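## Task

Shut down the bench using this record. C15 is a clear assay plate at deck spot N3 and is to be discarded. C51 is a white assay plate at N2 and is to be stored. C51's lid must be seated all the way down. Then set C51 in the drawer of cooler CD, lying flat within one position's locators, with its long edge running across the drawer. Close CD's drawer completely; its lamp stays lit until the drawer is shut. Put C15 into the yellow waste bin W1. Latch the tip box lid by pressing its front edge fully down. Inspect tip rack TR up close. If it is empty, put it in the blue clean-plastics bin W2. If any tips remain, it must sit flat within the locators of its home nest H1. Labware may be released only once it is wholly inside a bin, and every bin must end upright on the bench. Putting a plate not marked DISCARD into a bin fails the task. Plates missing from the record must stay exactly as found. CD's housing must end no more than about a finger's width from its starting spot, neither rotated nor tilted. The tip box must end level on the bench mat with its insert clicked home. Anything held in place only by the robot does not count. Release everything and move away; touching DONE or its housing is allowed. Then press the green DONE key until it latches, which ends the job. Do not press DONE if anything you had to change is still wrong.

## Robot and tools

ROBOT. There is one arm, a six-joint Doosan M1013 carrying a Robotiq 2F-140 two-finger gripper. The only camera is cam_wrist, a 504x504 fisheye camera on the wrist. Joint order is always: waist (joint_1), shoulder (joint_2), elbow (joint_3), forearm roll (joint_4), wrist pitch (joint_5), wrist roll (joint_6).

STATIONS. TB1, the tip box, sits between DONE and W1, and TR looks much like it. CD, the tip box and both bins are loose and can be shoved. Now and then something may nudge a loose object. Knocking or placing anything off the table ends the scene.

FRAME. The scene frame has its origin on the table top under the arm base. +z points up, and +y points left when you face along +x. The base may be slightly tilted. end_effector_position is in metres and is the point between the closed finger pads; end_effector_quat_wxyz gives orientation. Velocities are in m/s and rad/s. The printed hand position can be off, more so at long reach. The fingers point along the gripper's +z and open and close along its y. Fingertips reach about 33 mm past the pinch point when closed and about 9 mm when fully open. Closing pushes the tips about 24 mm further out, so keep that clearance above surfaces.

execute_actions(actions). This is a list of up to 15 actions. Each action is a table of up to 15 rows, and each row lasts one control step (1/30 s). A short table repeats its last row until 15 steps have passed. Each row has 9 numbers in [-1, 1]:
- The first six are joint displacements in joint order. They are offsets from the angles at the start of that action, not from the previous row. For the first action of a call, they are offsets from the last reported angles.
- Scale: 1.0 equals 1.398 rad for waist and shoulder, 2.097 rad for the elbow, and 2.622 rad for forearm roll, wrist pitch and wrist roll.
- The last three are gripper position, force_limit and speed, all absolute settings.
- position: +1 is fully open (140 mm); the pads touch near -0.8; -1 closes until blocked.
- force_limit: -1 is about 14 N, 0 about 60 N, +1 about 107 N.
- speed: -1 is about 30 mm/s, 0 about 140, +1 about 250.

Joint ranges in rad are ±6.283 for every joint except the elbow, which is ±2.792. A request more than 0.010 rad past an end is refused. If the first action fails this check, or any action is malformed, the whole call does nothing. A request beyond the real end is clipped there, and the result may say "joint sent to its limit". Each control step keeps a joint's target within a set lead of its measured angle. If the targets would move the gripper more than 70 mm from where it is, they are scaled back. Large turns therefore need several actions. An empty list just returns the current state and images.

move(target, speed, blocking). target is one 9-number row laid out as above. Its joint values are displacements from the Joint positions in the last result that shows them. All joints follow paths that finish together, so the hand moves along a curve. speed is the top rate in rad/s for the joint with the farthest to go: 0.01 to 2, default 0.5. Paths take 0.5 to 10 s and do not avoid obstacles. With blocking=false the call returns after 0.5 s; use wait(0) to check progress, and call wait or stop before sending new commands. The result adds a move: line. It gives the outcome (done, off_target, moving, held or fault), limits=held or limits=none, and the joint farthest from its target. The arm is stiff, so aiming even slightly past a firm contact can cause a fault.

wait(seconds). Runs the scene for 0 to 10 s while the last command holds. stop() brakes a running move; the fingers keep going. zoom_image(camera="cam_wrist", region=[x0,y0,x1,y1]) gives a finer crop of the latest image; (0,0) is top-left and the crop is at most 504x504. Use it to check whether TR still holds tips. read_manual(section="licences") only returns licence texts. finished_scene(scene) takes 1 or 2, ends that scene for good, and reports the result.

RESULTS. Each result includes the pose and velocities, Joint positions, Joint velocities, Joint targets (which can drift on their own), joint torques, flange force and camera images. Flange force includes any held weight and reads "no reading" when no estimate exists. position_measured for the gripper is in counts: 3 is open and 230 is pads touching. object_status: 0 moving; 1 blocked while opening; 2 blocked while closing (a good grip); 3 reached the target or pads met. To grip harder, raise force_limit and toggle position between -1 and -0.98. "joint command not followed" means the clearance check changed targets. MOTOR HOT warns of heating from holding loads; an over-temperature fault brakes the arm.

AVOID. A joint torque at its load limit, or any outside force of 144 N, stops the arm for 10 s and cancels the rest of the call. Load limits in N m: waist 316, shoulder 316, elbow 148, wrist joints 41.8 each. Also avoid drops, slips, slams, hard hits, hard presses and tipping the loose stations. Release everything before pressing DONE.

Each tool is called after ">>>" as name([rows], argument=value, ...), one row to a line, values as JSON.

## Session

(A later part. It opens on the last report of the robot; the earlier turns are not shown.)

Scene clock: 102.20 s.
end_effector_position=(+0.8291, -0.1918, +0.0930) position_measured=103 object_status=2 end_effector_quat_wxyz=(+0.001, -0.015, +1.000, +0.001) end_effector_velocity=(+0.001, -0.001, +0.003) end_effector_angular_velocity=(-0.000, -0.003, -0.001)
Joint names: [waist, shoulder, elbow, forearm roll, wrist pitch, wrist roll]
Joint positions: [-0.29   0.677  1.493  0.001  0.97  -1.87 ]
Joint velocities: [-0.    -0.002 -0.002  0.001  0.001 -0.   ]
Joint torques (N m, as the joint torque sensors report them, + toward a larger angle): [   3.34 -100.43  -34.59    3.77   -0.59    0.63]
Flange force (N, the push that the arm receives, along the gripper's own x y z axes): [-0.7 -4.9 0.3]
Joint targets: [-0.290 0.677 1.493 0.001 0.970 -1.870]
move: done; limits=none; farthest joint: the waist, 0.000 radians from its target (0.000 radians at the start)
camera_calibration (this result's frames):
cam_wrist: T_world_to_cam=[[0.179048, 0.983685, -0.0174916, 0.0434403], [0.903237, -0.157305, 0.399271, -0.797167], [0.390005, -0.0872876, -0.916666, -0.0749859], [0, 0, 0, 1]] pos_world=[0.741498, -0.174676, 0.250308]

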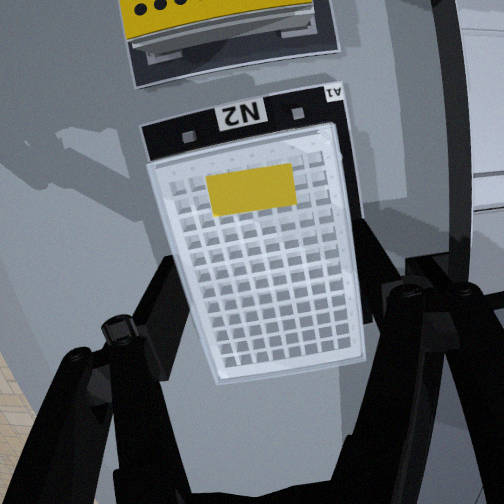

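>>> move(target=[0,-0.1617,0.0758,0,0.0267,0,-1,-0.5,-1], speed=0.3)

>>> move(target=[0.1516,0,0,0,0,-0.4996,-1,-0.5,-1], speed=0.8)

>>> move(target=[0,0.069,0.0277,0,-0.0595,0,-1,-0.5,-1], speed=0.12)

>>> zoom_image(camera="cam_wrist", region=[90,80,410,400])

Scene clock: 109.73 s.
end_effector_position=(+0.7335, -0.1657, +0.1992) position_measured=103 object_status=2 end_effector_quat_wxyz=(-0.000, -0.015, +1.000, +0.001) end_effector_velocity=(-0.001, -0.000, +0.001) end_effector_angular_velocity=(+0.000, +0.001, -0.000)
Joint names: [waist, shoulder, elbow, forearm roll, wrist pitch, wrist roll]
Joint positions: [-0.29   0.451  1.652  0.001  1.04  -1.87 ]
Joint velocities: [-0.    -0.001  0.001 -0.     0.002  0.   ]
Joint torques (N m, as the joint torque sensors report them, + toward a larger angle): [  2.71 -83.96 -35.84   3.93  -0.57   0.65]
Flange force (N, the push that the arm receives, along the gripper's own x y z axes): [-3.8 -5.5 1.7]
Joint targets: [-0.290 0.451 1.652 0.001 1.040 -1.870]
move: done; limits=none; farthest joint: the waist, 0.000 radians from its target (0.000 radians at the start)
camera_calibration (this result's frames):
cam_wrist: T_world_to_cam=[[0.178958, 0.983706, -0.0172101, 0.0367923], [0.904371, -0.157587, 0.396585, -0.749444], [0.387411, -0.0865365, -0.917837, 0.064242], [0, 0, 0, 1]] pos_world=[0.646302, -0.148736, 0.356815]

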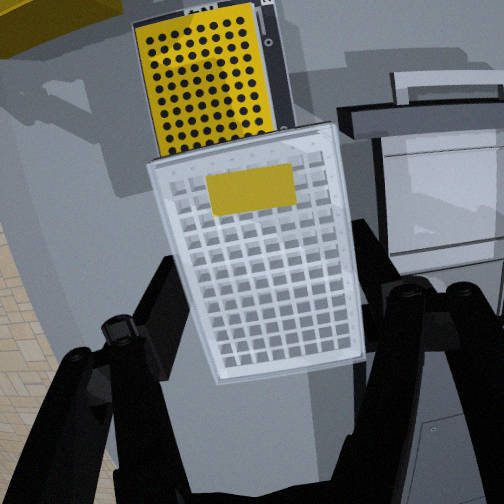

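Scene clock: 111.90 s.
end_effector_position=(+0.7519, -0.0077, +0.1995) position_measured=103 object_status=2 end_effector_quat_wxyz=(-0.001, +0.701, -0.714, -0.001) end_effector_velocity=(+0.000, +0.001, +0.000) end_effector_angular_velocity=(+0.002, -0.002, +0.001)
Joint names: [waist, shoulder, elbow, forearm roll, wrist pitch, wrist roll]
Joint positions: [-0.078  0.451  1.652  0.001  1.04  -3.18 ]
Joint velocities: [ 0.    -0.001  0.     0.002 -0.002 -0.001]
Joint torques (N m, as the joint torque sensors report them, + toward a larger angle): [  2.47 -84.61 -35.94   3.95  -0.34   0.74]
Flange force (N, the push that the arm receives, along the gripper's own x y z axes): [4.2 -4.9 2.1]
Joint targets: [-0.078 0.451 1.652 0.001 1.040 -3.180]
move: done; limits=none; farthest joint: the waist, 0.000 radians from its target (0.212 radians at the start)
camera_calibration (this result's frames):
cam_wrist: T_world_to_cam=[[-0.973667, 0.227191, -0.018919, 0.739211], [0.200989, 0.894609, 0.399096, -0.204817], [0.107596, 0.384784, -0.916714, 0.284868], [0, 0, 0, 1]] pos_world=[0.73026, -0.0943235, 0.356869]

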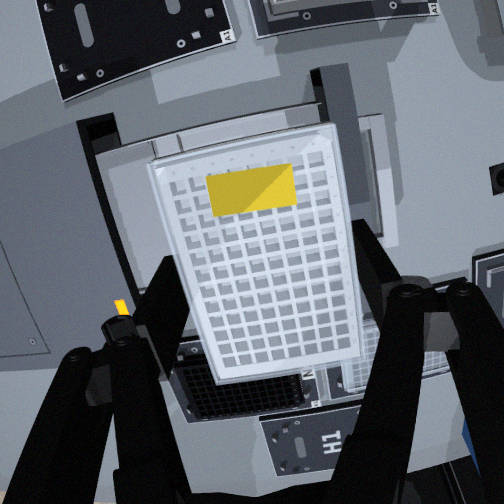

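Scene clock: 113.53 s.
end_effector_position=(+0.7556, -0.0078, +0.1002) position_measured=103 object_status=2 end_effector_quat_wxyz=(-0.001, +0.701, -0.714, -0.000) end_effector_velocity=(+0.001, -0.001, +0.001) end_effector_angular_velocity=(-0.002, -0.003, +0.001)
Joint names: [waist, shoulder, elbow, forearm roll, wrist pitch, wrist roll]
Joint positions: [-0.078  0.547  1.71   0.001  0.884 -3.18 ]
Joint velocities: [-0.    -0.001 -0.001 -0.002 -0.001 -0.   ]
Joint torques (N m, as the joint torque sensors report them, + toward a larger angle): [  3.48 -89.56 -32.04   3.65  -0.36   0.62]
Flange force (N, the push that the arm receives, along the gripper's own x y z axes): [5.1 -4.8 2.3]
Joint targets: [-0.078 0.547 1.710 0.001 0.884 -3.180]
move: done; limits=none; farthest joint: the waist, 0.000 radians from its target (0.000 radians at the start)
camera_calibration (this result's frames):
cam_wrist: T_world_to_cam=[[-0.973628, 0.227233, -0.0203531, 0.741043], [0.200455, 0.894654, 0.399264, -0.165492], [0.108935, 0.384655, -0.91661, 0.192422], [0, 0, 0, 1]] pos_world=[0.733712, -0.0943473, 0.257533]

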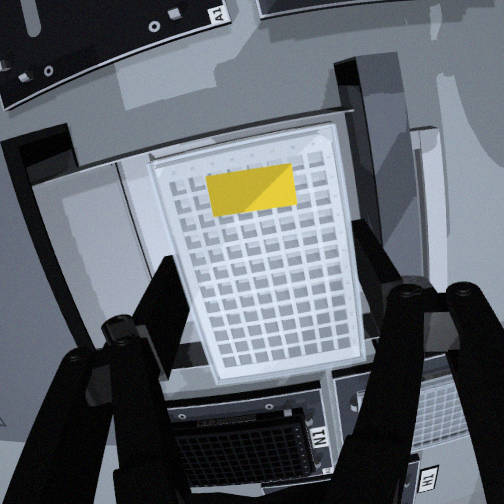

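Region (90, 80, 410, 400) of cam_wrist's 504x504 image, scaled by 1.575, with more detail than that image has.

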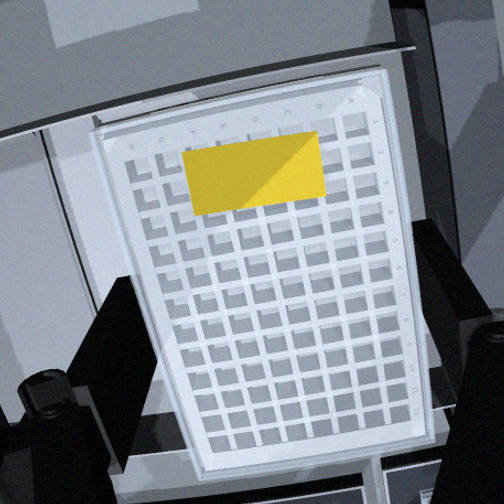

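>>> move(target=[0.0054,0.0087,-0.0105,0,0.0037,0.003,-1,-0.5,-1], speed=0.04)

>>> move(target=[0,0.0224,0.0068,0,-0.0174,0,-1,-0.5,-1], speed=0.04)

>>> zoom_image(camera="cam_wrist", region=[90,80,410,400])

Scene clock: 120.73 s.
end_effector_position=(+0.7655, -0.0026, +0.1005) position_measured=103 object_status=2 end_effector_quat_wxyz=(-0.001, +0.700, -0.714, -0.000) end_effector_velocity=(+0.001, +0.001, +0.000) end_effector_angular_velocity=(+0.000, -0.002, -0.000)
Joint names: [waist, shoulder, elbow, forearm roll, wrist pitch, wrist roll]
Joint positions: [-0.07   0.559  1.688  0.001  0.894 -3.172]
Joint velocities: [ 0.001  0.001 -0.002  0.    -0.001  0.001]
Joint torques (N m, as the joint torque sensors report them, + toward a larger angle): [  4.4  -92.54 -32.5    3.51  -0.4    0.6 ]
Flange force (N, the push that the arm receives, along the gripper's own x y z axes): [6.1 -7.0 4.8]
Joint targets: [-0.070 0.559 1.688 0.001 0.894 -3.172]
move: done; limits=none; farthest joint: the waist, 0.000 radians from its target (0.008 radians at the start)
camera_calibration (this result's frames):
cam_wrist: T_world_to_cam=[[-0.973554, 0.227536, -0.0205001, 0.749495], [0.200674, 0.894593, 0.39929, -0.172442], [0.109192, 0.384617, -0.916595, 0.189447], [0, 0, 0, 1]] pos_world=[0.743593, -0.0891359, 0.257866]

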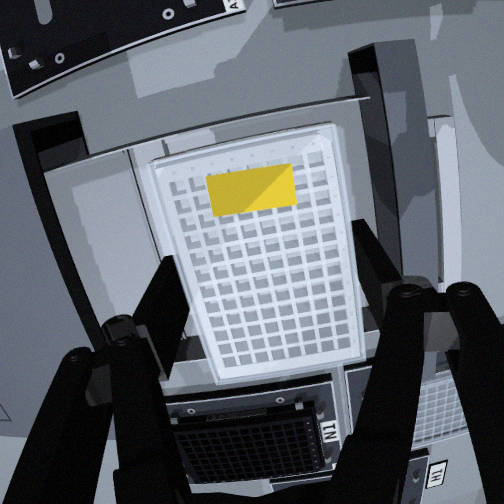

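Scene clock: 122.13 s.
end_effector_position=(+0.7655, -0.0025, +0.0705) position_measured=103 object_status=2 end_effector_quat_wxyz=(-0.001, +0.700, -0.714, -0.000) end_effector_velocity=(+0.001, -0.001, -0.000) end_effector_angular_velocity=(-0.000, -0.002, -0.001)
Joint names: [waist, shoulder, elbow, forearm roll, wrist pitch, wrist roll]
Joint positions: [-0.07   0.591  1.703  0.001  0.848 -3.172]
Joint velocities: [-0.001  0.001 -0.    -0.    -0.002  0.   ]
Joint torques (N m, as the joint torque sensors report them, + toward a larger angle): [  2.23 -91.16 -31.92   3.59  -0.33   0.66]
Flange force (N, the push that the arm receives, along the gripper's own x y z axes): [3.7 -1.8 2.5]
Joint targets: [-0.070 0.591 1.703 0.001 0.848 -3.172]
move: done; limits=none; farthest joint: the waist, 0.000 radians from its target (0.000 radians at the start)
camera_calibration (this result's frames):
cam_wrist: T_world_to_cam=[[-0.973548, 0.227555, -0.0205512, 0.748813], [0.200672, 0.894597, 0.399282, -0.160503], [0.109244, 0.384596, -0.916598, 0.161901], [0, 0, 0, 1]] pos_world=[0.743527, -0.0890766, 0.227873]

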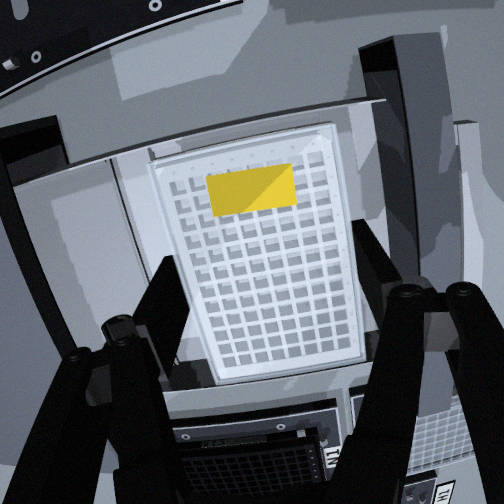

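Region (90, 80, 410, 400) of cam_wrist's 504x504 image, scaled by 1.575, with more detail than that image has.

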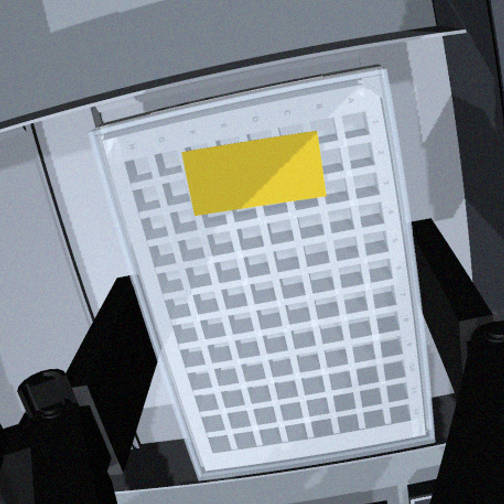

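>>> move(target=[0,0.0103,0.0009,0,-0.0062,-0.006,-1,-0.5,-1], speed=0.02)

>>> zoom_image(camera="cam_wrist", region=[90,80,410,400])

Scene clock: 130.13 s.
end_effector_position=(+0.7668, -0.0026, +0.0588) position_measured=103 object_status=2 end_effector_quat_wxyz=(-0.001, +0.706, -0.708, -0.000) end_effector_velocity=(+0.000, +0.001, -0.001) end_effector_angular_velocity=(+0.001, -0.000, +0.000)
Joint names: [waist, shoulder, elbow, forearm roll, wrist pitch, wrist roll]
Joint positions: [-0.07   0.605  1.704  0.001  0.832 -3.187]
Joint velocities: [ 0.     0.001  0.     0.001 -0.001 -0.001]
Joint torques (N m, as the joint torque sensors report them, + toward a larger angle): [  2.4  -92.6  -30.5    3.29  -0.18   0.61]
Flange force (N, the push that the arm receives, along the gripper's own x y z axes): [3.7 -4.1 2.5]
Joint targets: [-0.070 0.605 1.704 0.001 0.832 -3.188]
move: done; limits=none; farthest joint: the waist, 0.000 radians from its target (0.000 radians at the start)
camera_calibration (this result's frames):
cam_wrist: T_world_to_cam=[[-0.97699, 0.21229, -0.0205612, 0.752454], [0.186645, 0.897639, 0.39926, -0.145259], [0.103215, 0.386235, -0.916607, 0.155631], [0, 0, 0, 1]] pos_world=[0.746189, -0.0894579, 0.21612]

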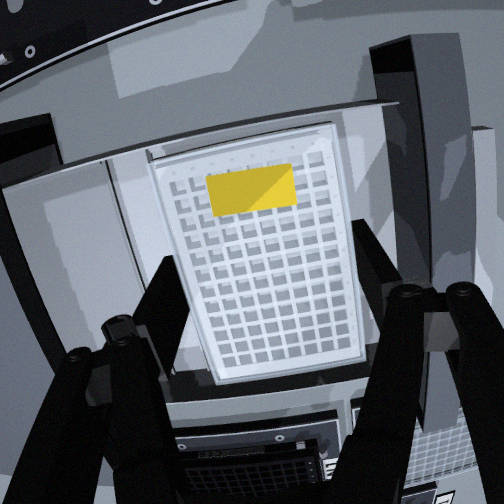

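Region (90, 80, 410, 400) of cam_wrist's 504x504 image, scaled by 1.575, with more detail than that image has.

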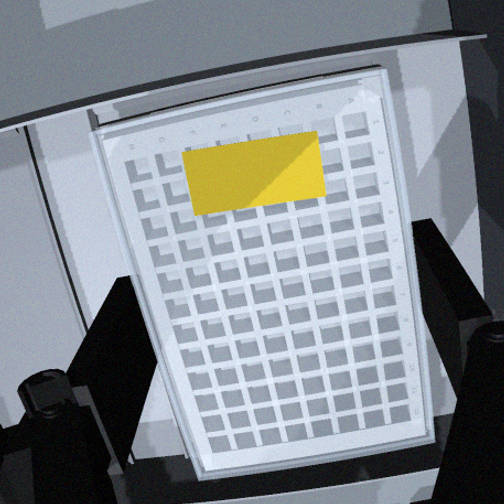

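>>> move(target=[0,0.0022,0.0018,0,-0.0027,0.002,-1,-0.5,-1], speed=0.01)

>>> move(target=[0,0.0016,0.0004,0,-0.0012,0,-1,-0.5,-1], speed=0.01)

>>> move(target=[0,0.0012,0.0003,0,-0.0009,0,-1,-0.5,-1], speed=0.01)

>>> zoom_image(camera="cam_wrist", region=[90,80,410,400])

Scene clock: 140.17 s.
end_effector_position=(+0.7658, -0.0025, +0.0549) position_measured=103 object_status=2 end_effector_quat_wxyz=(-0.001, +0.704, -0.710, -0.000) end_effector_velocity=(-0.000, +0.001, +0.000) end_effector_angular_velocity=(-0.000, -0.000, +0.001)
Joint names: [waist, shoulder, elbow, forearm roll, wrist pitch, wrist roll]
Joint positions: [-0.07   0.608  1.708  0.001  0.825 -3.182]
Joint velocities: [ 0.001 -0.001  0.001 -0.    -0.     0.   ]
Joint torques (N m, as the joint torque sensors report them, + toward a larger angle): [  2.93 -93.17 -30.62   3.47  -0.35   0.41]
Flange force (N, the push that the arm receives, along the gripper's own x y z axes): [4.1 -4.3 2.8]
Joint targets: [-0.070 0.608 1.708 0.001 0.825 -3.182]
move: done; limits=none; farthest joint: the waist, 0.000 radians from its target (0.000 radians at the start)
camera_calibration (this result's frames):
cam_wrist: T_world_to_cam=[[-0.975866, 0.21738, -0.0207752, 0.750612], [0.191235, 0.896656, 0.399295, -0.147103], [0.105427, 0.385686, -0.916587, 0.15044], [0, 0, 0, 1]] pos_world=[0.744768, -0.0892897, 0.212224]

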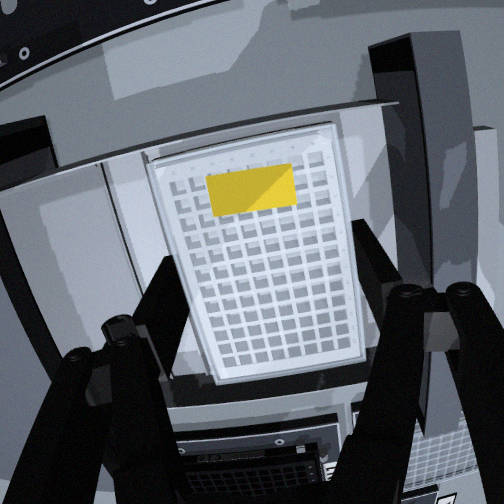

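Scene clock: 140.87 s.
end_effector_position=(+0.7658, -0.0025, +0.0529) position_measured=103 object_status=2 end_effector_quat_wxyz=(-0.001, +0.704, -0.710, -0.000) end_effector_velocity=(-0.001, -0.000, -0.001) end_effector_angular_velocity=(-0.001, +0.001, +0.001)
Joint names: [waist, shoulder, elbow, forearm roll, wrist pitch, wrist roll]
Joint positions: [-0.07   0.61   1.709  0.001  0.822 -3.182]
Joint velocities: [-0.     0.     0.001 -0.001 -0.001 -0.   ]
Joint torques (N m, as the joint torque sensors report them, + toward a larger angle): [  2.   -80.59 -25.54   3.34  -2.05   0.46]
Flange force (N, the push that the arm receives, along the gripper's own x y z axes): [3.3 -2.3 -15.0]
Joint targets: [-0.070 0.610 1.709 0.001 0.822 -3.182]
move: done; limits=none; farthest joint: the waist, 0.000 radians from its target (0.000 radians at the start)
camera_calibration (this result's frames):
cam_wrist: T_world_to_cam=[[-0.975861, 0.217389, -0.0209158, 0.750593], [0.191186, 0.896658, 0.399315, -0.146284], [0.105561, 0.385677, -0.916575, 0.148524], [0, 0, 0, 1]] pos_world=[0.744764, -0.0892864, 0.210246]

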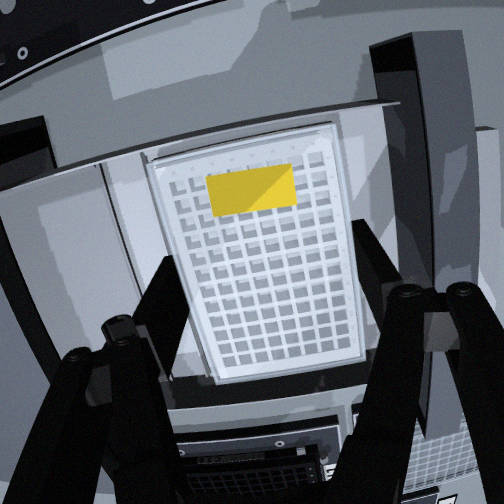

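Scene clock: 141.57 s.
end_effector_position=(+0.7659, -0.0025, +0.0514) position_measured=103 object_status=2 end_effector_quat_wxyz=(-0.001, +0.704, -0.710, -0.000) end_effector_velocity=(+0.000, +0.000, -0.001) end_effector_angular_velocity=(-0.000, +0.001, +0.000)
Joint names: [waist, shoulder, elbow, forearm roll, wrist pitch, wrist roll]
Joint positions: [-0.07   0.612  1.71   0.001  0.82  -3.182]
Joint velocities: [ 0.     0.001 -0.001 -0.     0.     0.   ]
Joint torques (N m, as the joint torque sensors report them, + toward a larger angle): [  2.84 -74.25 -22.01   3.29  -2.35   0.42]
Flange force (N, the push that the arm receives, along the gripper's own x y z axes): [4.2 -2.9 -24.1]
Joint targets: [-0.070 0.612 1.710 0.001 0.820 -3.182]
move: done; limits=none; farthest joint: the waist, 0.000 radians from its target (0.000 radians at the start)
camera_calibration (this result's frames):
cam_wrist: T_world_to_cam=[[-0.975858, 0.21739, -0.0210322, 0.750583], [0.19114, 0.89666, 0.399331, -0.145663], [0.105669, 0.385671, -0.916565, 0.14708], [0, 0, 0, 1]] pos_world=[0.744763, -0.0892838, 0.208763]

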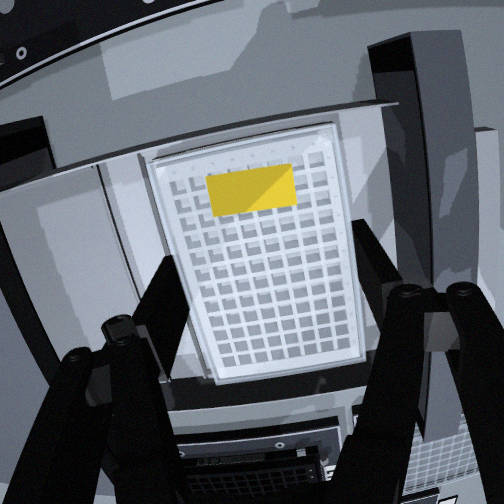

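Region (90, 80, 410, 400) of cam_wrist's 504x504 image, scaled by 1.575, with more detail than that image has.

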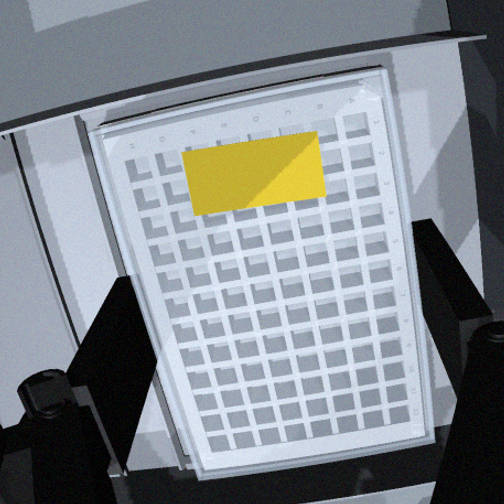

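>>> move(target=[0,-0.003,-0.0008,0,0.0023,0,-1,-0.5,-1], speed=0.02)

>>> move(target=[0,0.0021,-0.0026,0,0.001,0,-1,-0.5,-1], speed=0.02)

>>> move(target=[0,0.0026,0.0007,0,-0.002,0,-1,-0.5,-1], speed=0.01)

>>> zoom_image(camera="cam_wrist", region=[90,80,410,400])

Scene clock: 148.60 s.
end_effector_position=(+0.7659, -0.0025, +0.0553) position_measured=103 object_status=2 end_effector_quat_wxyz=(-0.001, +0.704, -0.710, -0.000) end_effector_velocity=(-0.000, -0.000, +0.001) end_effector_angular_velocity=(-0.001, -0.001, +0.001)
Joint names: [waist, shoulder, elbow, forearm roll, wrist pitch, wrist roll]
Joint positions: [-0.07   0.608  1.708  0.001  0.826 -3.182]
Joint velocities: [-0.    -0.001  0.001 -0.001 -0.    -0.   ]
Joint torques (N m, as the joint torque sensors report them, + toward a larger angle): [  3.48 -93.35 -30.56   3.49  -0.44   0.7 ]
Flange force (N, the push that the arm receives, along the gripper's own x y z axes): [5.2 -4.9 3.3]
Joint targets: [-0.070 0.608 1.708 0.001 0.826 -3.182]
move: done; limits=none; farthest joint: the waist, 0.000 radians from its target (0.000 radians at the start)
camera_calibration (this result's frames):
cam_wrist: T_world_to_cam=[[-0.975863, 0.217387, -0.0208522, 0.750694], [0.19121, 0.896656, 0.399307, -0.147253], [0.105501, 0.385681, -0.91658, 0.150739], [0, 0, 0, 1]] pos_world=[0.744828, -0.0892933, 0.212618]

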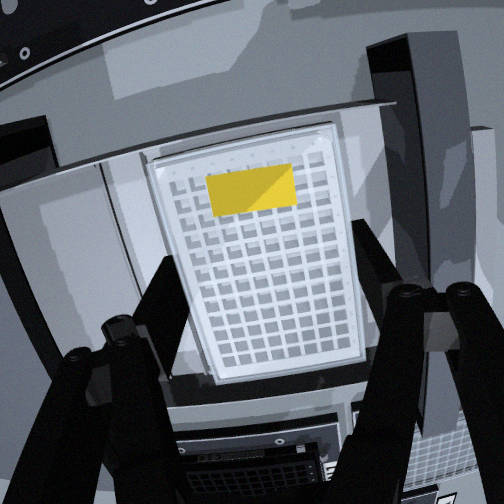

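Scene clock: 149.30 s.
end_effector_position=(+0.7683, -0.0026, +0.0553) position_measured=103 object_status=2 end_effector_quat_wxyz=(-0.001, +0.704, -0.710, -0.000) end_effector_velocity=(+0.002, -0.000, +0.001) end_effector_angular_velocity=(-0.001, -0.003, +0.000)
Joint names: [waist, shoulder, elbow, forearm roll, wrist pitch, wrist roll]
Joint positions: [-0.07   0.611  1.703  0.001  0.828 -3.182]
Joint velocities: [ 0.     0.    -0.003 -0.    -0.001  0.   ]
Joint torques (N m, as the joint torque sensors report them, + toward a larger angle): [  3.22 -93.75 -30.66   3.36  -0.39   0.55]
Flange force (N, the push that the arm receives, along the gripper's own x y z axes): [4.8 -5.3 3.4]
Joint targets: [-0.070 0.611 1.703 0.001 0.828 -3.182]
move: done; limits=none; farthest joint: the waist, 0.000 radians from its target (0.000 radians at the start)
camera_calibration (this result's frames):
cam_wrist: T_world_to_cam=[[-0.975865, 0.217386, -0.020758, 0.753052], [0.191247, 0.896654, 0.399294, -0.147636], [0.105414, 0.385687, -0.916588, 0.150604], [0, 0, 0, 1]] pos_world=[0.747236, -0.0894103, 0.212624]

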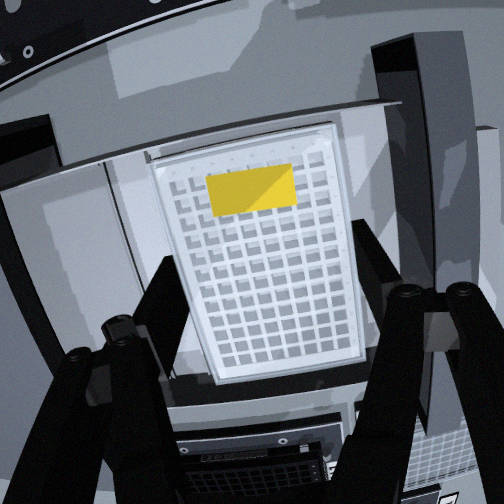

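Scene clock: 150.03 s.
end_effector_position=(+0.7683, -0.0026, +0.0519) position_measured=103 object_status=2 end_effector_quat_wxyz=(-0.001, +0.704, -0.710, -0.000) end_effector_velocity=(-0.000, +0.001, +0.000) end_effector_angular_velocity=(+0.002, -0.000, -0.001)
Joint names: [waist, shoulder, elbow, forearm roll, wrist pitch, wrist roll]
Joint positions: [-0.07   0.614  1.704  0.001  0.823 -3.182]
Joint velocities: [ 0.    -0.     0.     0.002  0.    -0.   ]
Joint torques (N m, as the joint torque sensors report them, + toward a larger angle): [  2.64 -91.9  -27.69   3.16  -0.03   0.47]
Flange force (N, the push that the arm receives, along the gripper's own x y z axes): [3.9 -8.4 0.8]
Joint targets: [-0.070 0.614 1.704 0.001 0.823 -3.182]
move: done; limits=none; farthest joint: the waist, 0.000 radians from its target (0.000 radians at the start)
camera_calibration (this result's frames):
cam_wrist: T_world_to_cam=[[-0.975862, 0.217388, -0.0208996, 0.75295], [0.191192, 0.896658, 0.399313, -0.146247], [0.105546, 0.385678, -0.916576, 0.147411], [0, 0, 0, 1]] pos_world=[0.747178, -0.089402, 0.209248]

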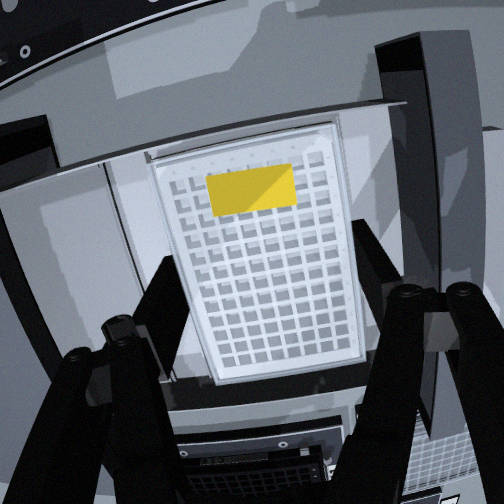

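Region (90, 80, 410, 400) of cam_wrist's 504x504 image, scaled by 1.575, with more detail than that image has.

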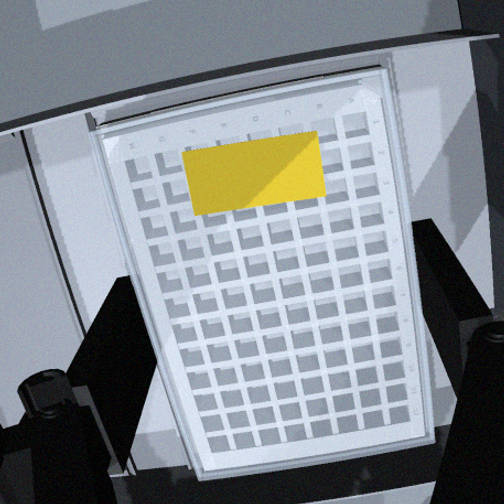

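>>> move(target=[0,0.0006,0.0002,0,-0.0005,0,-1,-0.5,-1], speed=0.01)

>>> move(target=[0,0,0,0,0,0,0.35,-0.5,-1])

>>> move(target=[0,-0.1087,-0.0367,0,0.088,0,0.35,-0.5,-1], speed=0.25)

>>> zoom_image(camera="cam_wrist", region=[150,80,360,300])

Scene clock: 155.53 s.
end_effector_position=(+0.7682, -0.0026, +0.0511) position_measured=103 object_status=2 end_effector_quat_wxyz=(-0.001, +0.704, -0.710, -0.000) end_effector_velocity=(+0.001, -0.000, +0.001) end_effector_angular_velocity=(+0.000, -0.002, -0.001)
Joint names: [waist, shoulder, elbow, forearm roll, wrist pitch, wrist roll]
Joint positions: [-0.07   0.615  1.704  0.001  0.822 -3.182]
Joint velocities: [-0.    -0.    -0.002  0.    -0.     0.   ]
Joint torques (N m, as the joint torque sensors report them, + toward a larger angle): [  3.16 -87.48 -26.35   3.29   0.2    0.46]
Flange force (N, the push that the arm receives, along the gripper's own x y z axes): [4.2 -5.6 -4.9]
Joint targets: [-0.070 0.615 1.704 0.001 0.822 -3.182]
move: done; limits=none; farthest joint: the waist, 0.000 radians from its target (0.000 radians at the start)
camera_calibration (this result's frames):
cam_wrist: T_world_to_cam=[[-0.97586, 0.217389, -0.0209736, 0.75291], [0.191163, 0.896659, 0.399323, -0.145904], [0.105615, 0.385674, -0.91657, 0.146629], [0, 0, 0, 1]] pos_world=[0.74714, -0.0893988, 0.20845]

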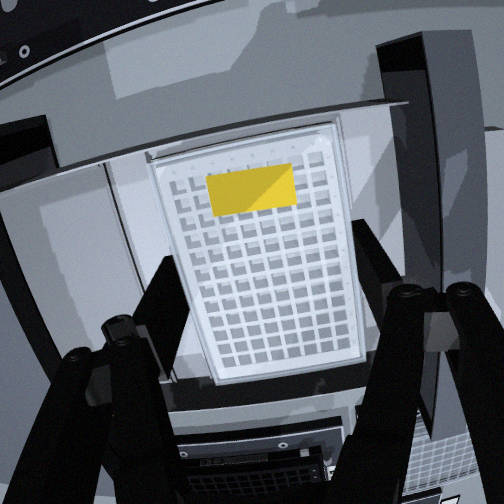

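Scene clock: 156.10 s.
end_effector_position=(+0.7682, -0.0026, +0.0510) position_measured=85 object_status=0 end_effector_quat_wxyz=(-0.001, +0.704, -0.710, -0.000) end_effector_velocity=(+0.000, +0.000, -0.000) end_effector_angular_velocity=(-0.001, -0.000, +0.001)
Joint names: [waist, shoulder, elbow, forearm roll, wrist pitch, wrist roll]
Joint positions: [-0.07   0.615  1.704  0.001  0.822 -3.182]
Joint velocities: [ 0.001  0.    -0.    -0.001 -0.     0.   ]
Joint torques (N m, as the joint torque sensors report them, + toward a larger angle): [  3.26 -92.92 -30.27   3.37  -0.33   0.65]
Flange force (N, the push that the arm receives, along the gripper's own x y z axes): [5.1 -4.2 2.7]
Joint targets: [-0.070 0.615 1.704 0.001 0.822 -3.182]
move: done; limits=none; farthest joint: the waist, 0.000 radians from its target (0.000 radians at the start)
camera_calibration (this result's frames):
cam_wrist: T_world_to_cam=[[-0.975861, 0.217389, -0.020891, 0.752878], [0.191197, 0.896657, 0.399311, -0.145894], [0.105538, 0.385678, -0.916577, 0.14662], [0, 0, 0, 1]] pos_world=[0.747125, -0.089398, 0.208374]

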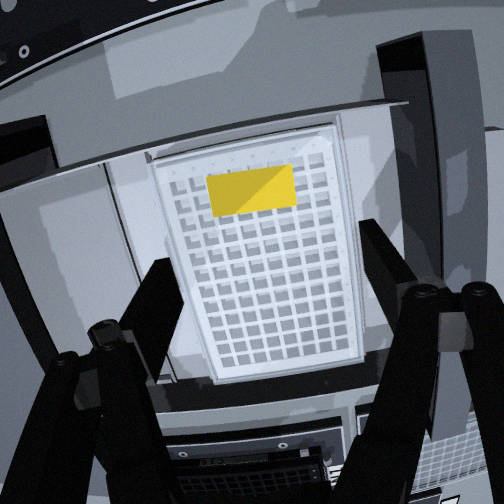

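Scene clock: 157.43 s.
end_effector_position=(+0.7623, -0.0026, +0.2021) position_measured=85 object_status=3 end_effector_quat_wxyz=(-0.001, +0.704, -0.710, -0.001) end_effector_velocity=(+0.001, -0.000, +0.003) end_effector_angular_velocity=(-0.000, -0.004, -0.000)
Joint names: [waist, shoulder, elbow, forearm roll, wrist pitch, wrist roll]
Joint positions: [-0.07   0.463  1.628  0.001  1.052 -3.182]
Joint velocities: [-0.001 -0.002 -0.002  0.     0.    -0.   ]
Joint torques (N m, as the joint torque sensors report them, + toward a larger angle): [  2.71 -84.97 -35.91   3.96  -0.39   0.5 ]
Flange force (N, the push that the arm receives, along the gripper's own x y z axes): [4.4 -4.2 0.6]
Joint targets: [-0.070 0.463 1.627 0.001 1.052 -3.182]
move: done; limits=none; farthest joint: the waist, 0.000 radians from its target (0.000 radians at the start)
camera_calibration (this result's frames):
cam_wrist: T_world_to_cam=[[-0.975922, 0.21728, -0.0191028, 0.749967], [0.19181, 0.896612, 0.399119, -0.205582], [0.103849, 0.385845, -0.9167, 0.287026], [0, 0, 0, 1]] pos_world=[0.741535, -0.0893734, 0.359495]

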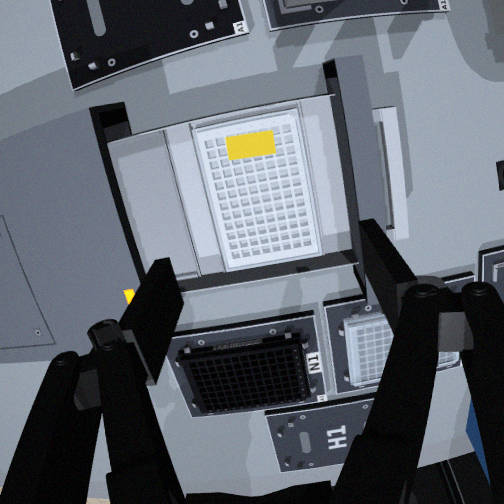

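Region (150, 80, 360, 300) of cam_wrist's 504x504 image, scaled by 2.291, with more detail than that image has; it fills the left 481 columns of this view, and the rest is white.

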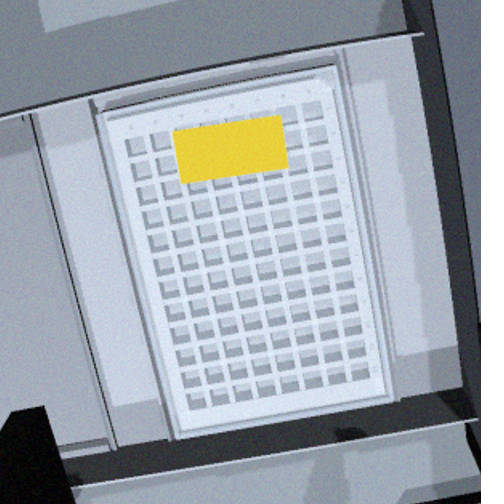

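>>> move(target=[0,0.095,-0.085,0,0.0173,0,1,-0.5,0], speed=0.4)

>>> zoom_image(camera="cam_wrist", region=[250,60,460,270])

Scene clock: 162.73 s.
end_effector_position=(+0.8454, -0.0066, +0.1830) position_measured=3 object_status=3 end_effector_quat_wxyz=(-0.001, +0.704, -0.710, -0.001) end_effector_velocity=(-0.000, -0.001, -0.002) end_effector_angular_velocity=(-0.001, +0.003, +0.000)
Joint names: [waist, shoulder, elbow, forearm roll, wrist pitch, wrist roll]
Joint positions: [-0.07   0.596  1.449  0.001  1.098 -3.182]
Joint velocities: [-0.     0.002 -0.    -0.001  0.    -0.   ]
Joint torques (N m, as the joint torque sensors report them, + toward a larger angle): [  2.73 -97.36 -36.62   4.09  -0.35   0.5 ]
Flange force (N, the push that the arm receives, along the gripper's own x y z axes): [3.6 -4.6 0.9]
Joint targets: [-0.070 0.596 1.449 0.001 1.098 -3.182]
move: done; limits=none; farthest joint: the waist, 0.000 radians from its target (0.000 radians at the start)
camera_calibration (this result's frames):
cam_wrist: T_world_to_cam=[[-0.975925, 0.217257, -0.019222, 0.831559], [0.191739, 0.896614, 0.399149, -0.210243], [0.103953, 0.385854, -0.916684, 0.262339], [0, 0, 0, 1]] pos_world=[0.82458, -0.0933802, 0.340385]

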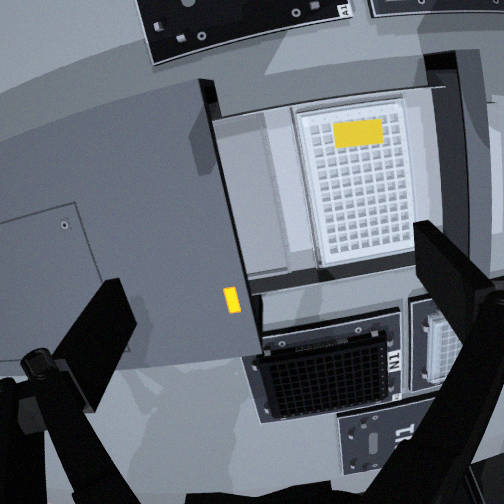

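Region (250, 60, 460, 270) of cam_wrist's 504x504 image, scaled by 2.400, with more detail than that image has.

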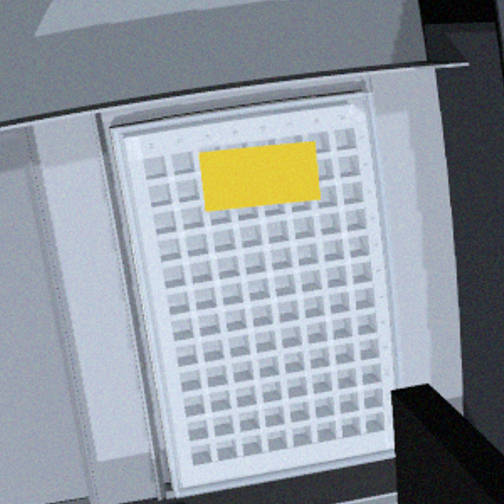

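Inside. Close the drawer.

>>> move(target=[0,-0.236,0.2255,0,-0.055,0.6,-1,0,0], speed=1)

>>> move(target=[0,0.104,0.0395,0,-0.087,0,-1,0,0], speed=0.25)

>>> move(target=[0,0.1516,-0.178,0,0.0614,0,-1,0,0], speed=0.12)

>>> move(target=[0,0.0054,-0.0066,0,0.0024,0,-1,0,0], speed=0.02)

Scene clock: 172.23 s.
end_effector_position=(+0.6196, +0.0044, +0.1996) position_measured=233 object_status=3 end_effector_quat_wxyz=(+0.001, +0.005, +1.000, +0.001) end_effector_velocity=(-0.000, +0.000, -0.000) end_effector_angular_velocity=(-0.000, +0.000, -0.001)
Joint names: [waist, shoulder, elbow, forearm roll, wrist pitch, wrist roll]
Joint positions: [-0.07   0.266  1.922  0.001  0.954 -1.609]
Joint velocities: [ 0.     0.     0.    -0.    -0.     0.001]
Joint torques (N m, as the joint torque sensors report them, + toward a larger angle): [  3.47 -65.64 -33.18   3.73  -0.25   0.43]
Flange force (N, the push that the arm receives, along the gripper's own x y z axes): [-8.1 -6.1 3.8]
Joint targets: [-0.070 0.266 1.922 0.001 0.954 -1.609]
move: done; limits=none; farthest joint: the waist, 0.000 radians from its target (0.000 radians at the start)
camera_calibration (this result's frames):
cam_wrist: T_world_to_cam=[[0.219288, 0.975506, -0.0173729, -0.135091], [0.896638, -0.194475, 0.39777, -0.615025], [0.384648, -0.102803, -0.917321, 0.125121], [0, 0, 0, 1]] pos_world=[0.532951, 0.0250375, 0.357067]

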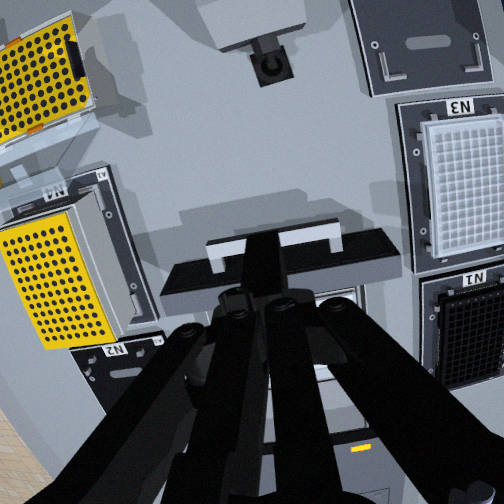

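Scene clock: 173.53 s.
end_effector_position=(+0.6196, +0.0046, +0.0750) position_measured=233 object_status=3 end_effector_quat_wxyz=(+0.001, +0.005, +1.000, +0.001) end_effector_velocity=(+0.000, +0.001, -0.000) end_effector_angular_velocity=(+0.001, -0.000, -0.000)
Joint names: [waist, shoulder, elbow, forearm roll, wrist pitch, wrist roll]
Joint positions: [-0.07   0.411  2.005  0.001  0.726 -1.609]
Joint velocities: [ 0.001  0.    -0.     0.001 -0.     0.   ]
Joint torques (N m, as the joint torque sensors report them, + toward a larger angle): [  1.88 -72.27 -27.14   3.05  -0.68   0.56]
Flange force (N, the push that the arm receives, along the gripper's own x y z axes): [-5.5 -3.6 2.7]
Joint targets: [-0.070 0.411 2.005 0.001 0.725 -1.609]
move: done; limits=none; farthest joint: the waist, 0.000 radians from its target (0.000 radians at the start)
camera_calibration (this result's frames):
cam_wrist: T_world_to_cam=[[0.219409, 0.975476, -0.0174856, -0.137505], [0.896667, -0.194554, 0.397664, -0.565459], [0.38451, -0.10293, -0.917365, 0.0109156], [0, 0, 0, 1]] pos_world=[0.533002, 0.0252443, 0.232472]

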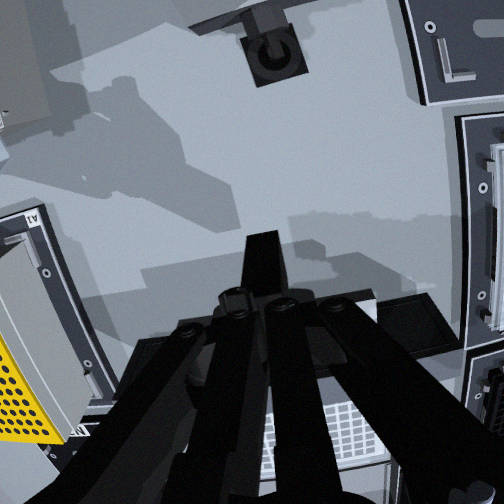

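Scene clock: 177.00 s.
end_effector_position=(+0.7959, -0.0040, +0.0753) position_measured=233 object_status=3 end_effector_quat_wxyz=(+0.001, +0.005, +1.000, +0.001) end_effector_velocity=(+0.000, +0.000, -0.000) end_effector_angular_velocity=(+0.000, +0.000, -0.000)
Joint names: [waist, shoulder, elbow, forearm roll, wrist pitch, wrist roll]
Joint positions: [-0.07   0.623  1.632  0.001  0.886 -1.609]
Joint velocities: [-0.     0.001 -0.001  0.    -0.    -0.   ]
Joint torques (N m, as the joint torque sensors report them, + toward a larger angle): [  1.35 -94.52 -32.62   3.35  -1.17   0.6 ]
Flange force (N, the push that the arm receives, along the gripper's own x y z axes): [-2.9 -2.3 0.8]
Joint targets: [-0.070 0.623 1.632 0.001 0.886 -1.609]
move: done; limits=none; farthest joint: the wrist pitch, 0.001 radians from its target (0.161 radians at the start)
camera_calibration (this result's frames):
cam_wrist: T_world_to_cam=[[0.219347, 0.975492, -0.0173545, -0.16779], [0.896529, -0.194511, 0.397997, -0.725238], [0.384867, -0.102858, -0.917223, -0.0577187], [0, 0, 0, 1]] pos_world=[0.709215, 0.0166738, 0.23279]

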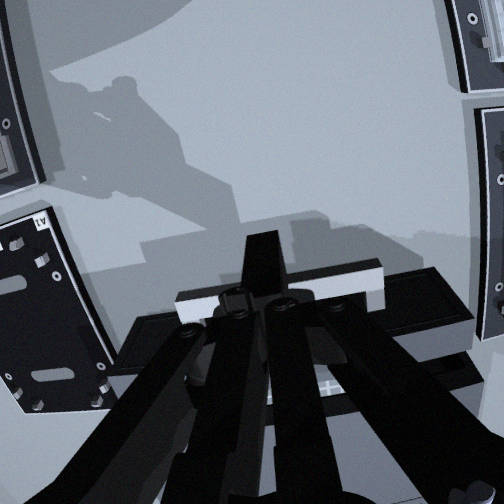

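Scene clock: 177.90 s.
end_effector_position=(+0.8018, -0.0043, +0.0753) position_measured=233 object_status=3 end_effector_quat_wxyz=(+0.001, +0.005, +1.000, +0.001) end_effector_velocity=(-0.000, -0.000, -0.001) end_effector_angular_velocity=(+0.000, +0.002, -0.000)
Joint names: [waist, shoulder, elbow, forearm roll, wrist pitch, wrist roll]
Joint positions: [-0.07   0.631  1.618  0.001  0.893 -1.609]
Joint velocities: [-0.     0.001 -0.     0.     0.001  0.   ]
Joint torques (N m, as the joint torque sensors report them, + toward a larger angle): [  1.12 -97.13 -33.44   3.18  -1.34   0.69]
Flange force (N, the push that the arm receives, along the gripper's own x y z axes): [-3.8 -1.9 2.4]
Joint targets: [-0.070 0.631 1.618 0.001 0.893 -1.609]
move: done; limits=none; farthest joint: the waist, 0.000 radians from its target (0.000 radians at the start)
camera_calibration (this result's frames):
cam_wrist: T_world_to_cam=[[0.219344, 0.975493, -0.0173534, -0.168814], [0.896532, -0.194509, 0.397991, -0.730643], [0.384862, -0.102855, -0.917225, -0.060049], [0, 0, 0, 1]] pos_world=[0.715183, 0.0163834, 0.232781]

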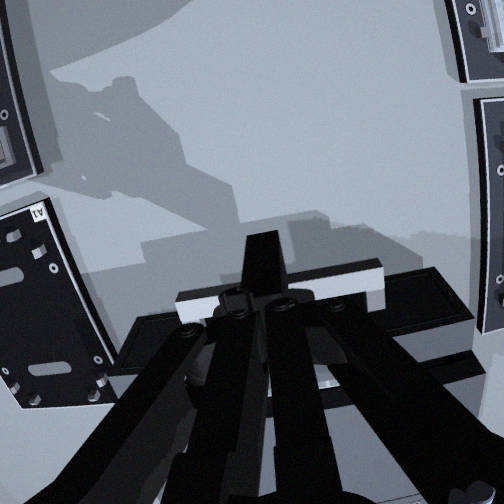

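>>> move(target=[0,0.0054,-0.0066,0,0.0024,0,-1,0,0], speed=0.02)

>>> move(target=[0,0.0018,-0.0022,0,0.0008,0,-1,0,0], speed=0.01)

>>> move(target=[0,0.0018,-0.0022,0,0.0008,0,-1,0,0], speed=0.01)

Scene clock: 186.53 s.
end_effector_position=(+0.8078, -0.0046, +0.0753) position_measured=233 object_status=3 end_effector_quat_wxyz=(+0.001, +0.005, +1.000, +0.001) end_effector_velocity=(+0.001, -0.001, -0.000) end_effector_angular_velocity=(-0.002, +0.000, +0.001)
Joint names: [waist, shoulder, elbow, forearm roll, wrist pitch, wrist roll]
Joint positions: [-0.07   0.638  1.604  0.001  0.899 -1.609]
Joint velocities: [-0.     0.001 -0.002 -0.003  0.001 -0.   ]
Joint torques (N m, as the joint torque sensors report them, + toward a larger angle): [  2.7  -97.74 -32.91   3.24  -0.55   0.65]
Flange force (N, the push that the arm receives, along the gripper's own x y z axes): [-4.3 -4.1 3.1]
Joint targets: [-0.070 0.638 1.604 0.001 0.899 -1.609]
move: done; limits=none; farthest joint: the waist, 0.000 radians from its target (0.000 radians at the start)
camera_calibration (this result's frames):
cam_wrist: T_world_to_cam=[[0.219342, 0.975494, -0.0173494, -0.169833], [0.896528, -0.194508, 0.397999, -0.736011], [0.384871, -0.102852, -0.917222, -0.0623894], [0, 0, 0, 1]] pos_world=[0.721118, 0.0160949, 0.232761]

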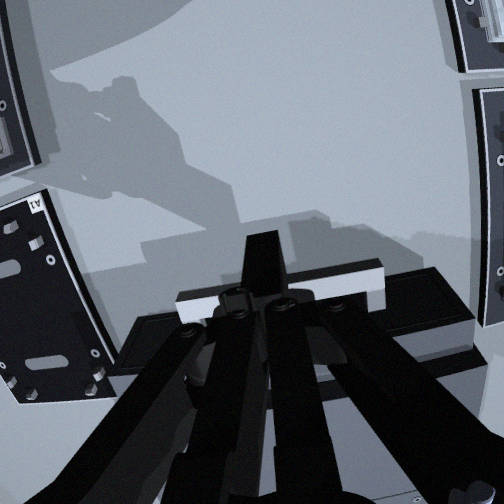

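Scene clock: 187.23 s.
end_effector_position=(+0.8097, -0.0047, +0.0753) position_measured=233 object_status=3 end_effector_quat_wxyz=(+0.001, +0.005, +1.000, +0.001) end_effector_velocity=(+0.000, +0.000, -0.000) end_effector_angular_velocity=(+0.002, -0.001, -0.002)
Joint names: [waist, shoulder, elbow, forearm roll, wrist pitch, wrist roll]
Joint positions: [-0.07   0.641  1.6    0.001  0.901 -1.609]
Joint velocities: [-0.     0.    -0.     0.002 -0.001  0.   ]
Joint torques (N m, as the joint torque sensors report them, + toward a larger angle): [  3.11 -97.55 -32.85   3.65  -0.66   0.59]
Flange force (N, the push that the arm receives, along the gripper's own x y z axes): [-4.4 -4.4 2.4]
Joint targets: [-0.070 0.641 1.600 0.001 0.901 -1.609]
move: done; limits=none; farthest joint: the waist, 0.000 radians from its target (0.000 radians at the start)
camera_calibration (this result's frames):
cam_wrist: T_world_to_cam=[[0.21934, 0.975494, -0.0173548, -0.170167], [0.896543, -0.194508, 0.397966, -0.73778], [0.384838, -0.102849, -0.917236, -0.0631348], [0, 0, 0, 1]] pos_world=[0.723073, 0.0159998, 0.232749]

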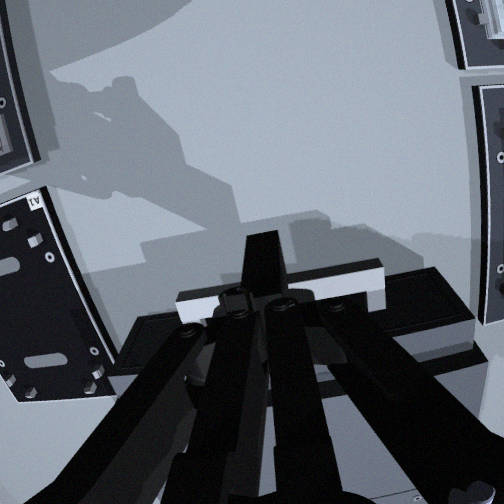

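Scene clock: 187.93 s.
end_effector_position=(+0.8115, -0.0047, +0.0753) position_measured=233 object_status=3 end_effector_quat_wxyz=(+0.001, +0.005, +1.000, +0.001) end_effector_velocity=(+0.000, +0.001, +0.001) end_effector_angular_velocity=(-0.000, -0.001, +0.001)
Joint names: [waist, shoulder, elbow, forearm roll, wrist pitch, wrist roll]
Joint positions: [-0.07   0.643  1.595  0.001  0.903 -1.609]
Joint velocities: [ 0.001 -0.002  0.    -0.     0.     0.   ]
Joint torques (N m, as the joint torque sensors report them, + toward a larger angle): [  2.17 -89.59 -59.51   3.84 -19.72   0.43]
Flange force (N, the push that the arm receives, along the gripper's own x y z axes): [48.6 -2.8 -22.3]
Joint targets: [-0.070 0.643 1.595 0.001 0.903 -1.609]
move: done; limits=none; farthest joint: the waist, 0.000 radians from its target (0.000 radians at the start)
camera_calibration (this result's frames):
cam_wrist: T_world_to_cam=[[0.219332, 0.975495, -0.0174147, -0.170469], [0.896685, -0.194513, 0.397645, -0.739503], [0.384513, -0.102832, -0.917374, -0.0635941], [0, 0, 0, 1]] pos_world=[0.724943, 0.0159089, 0.232751]

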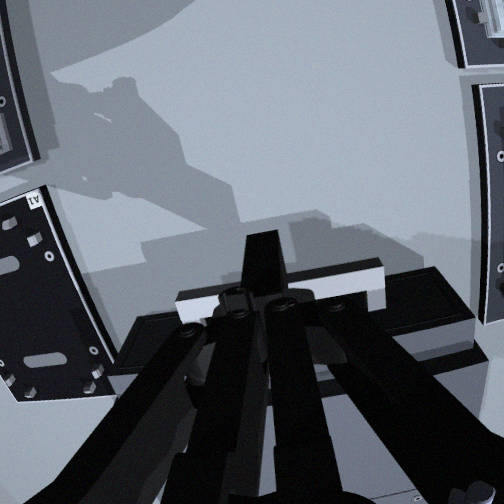

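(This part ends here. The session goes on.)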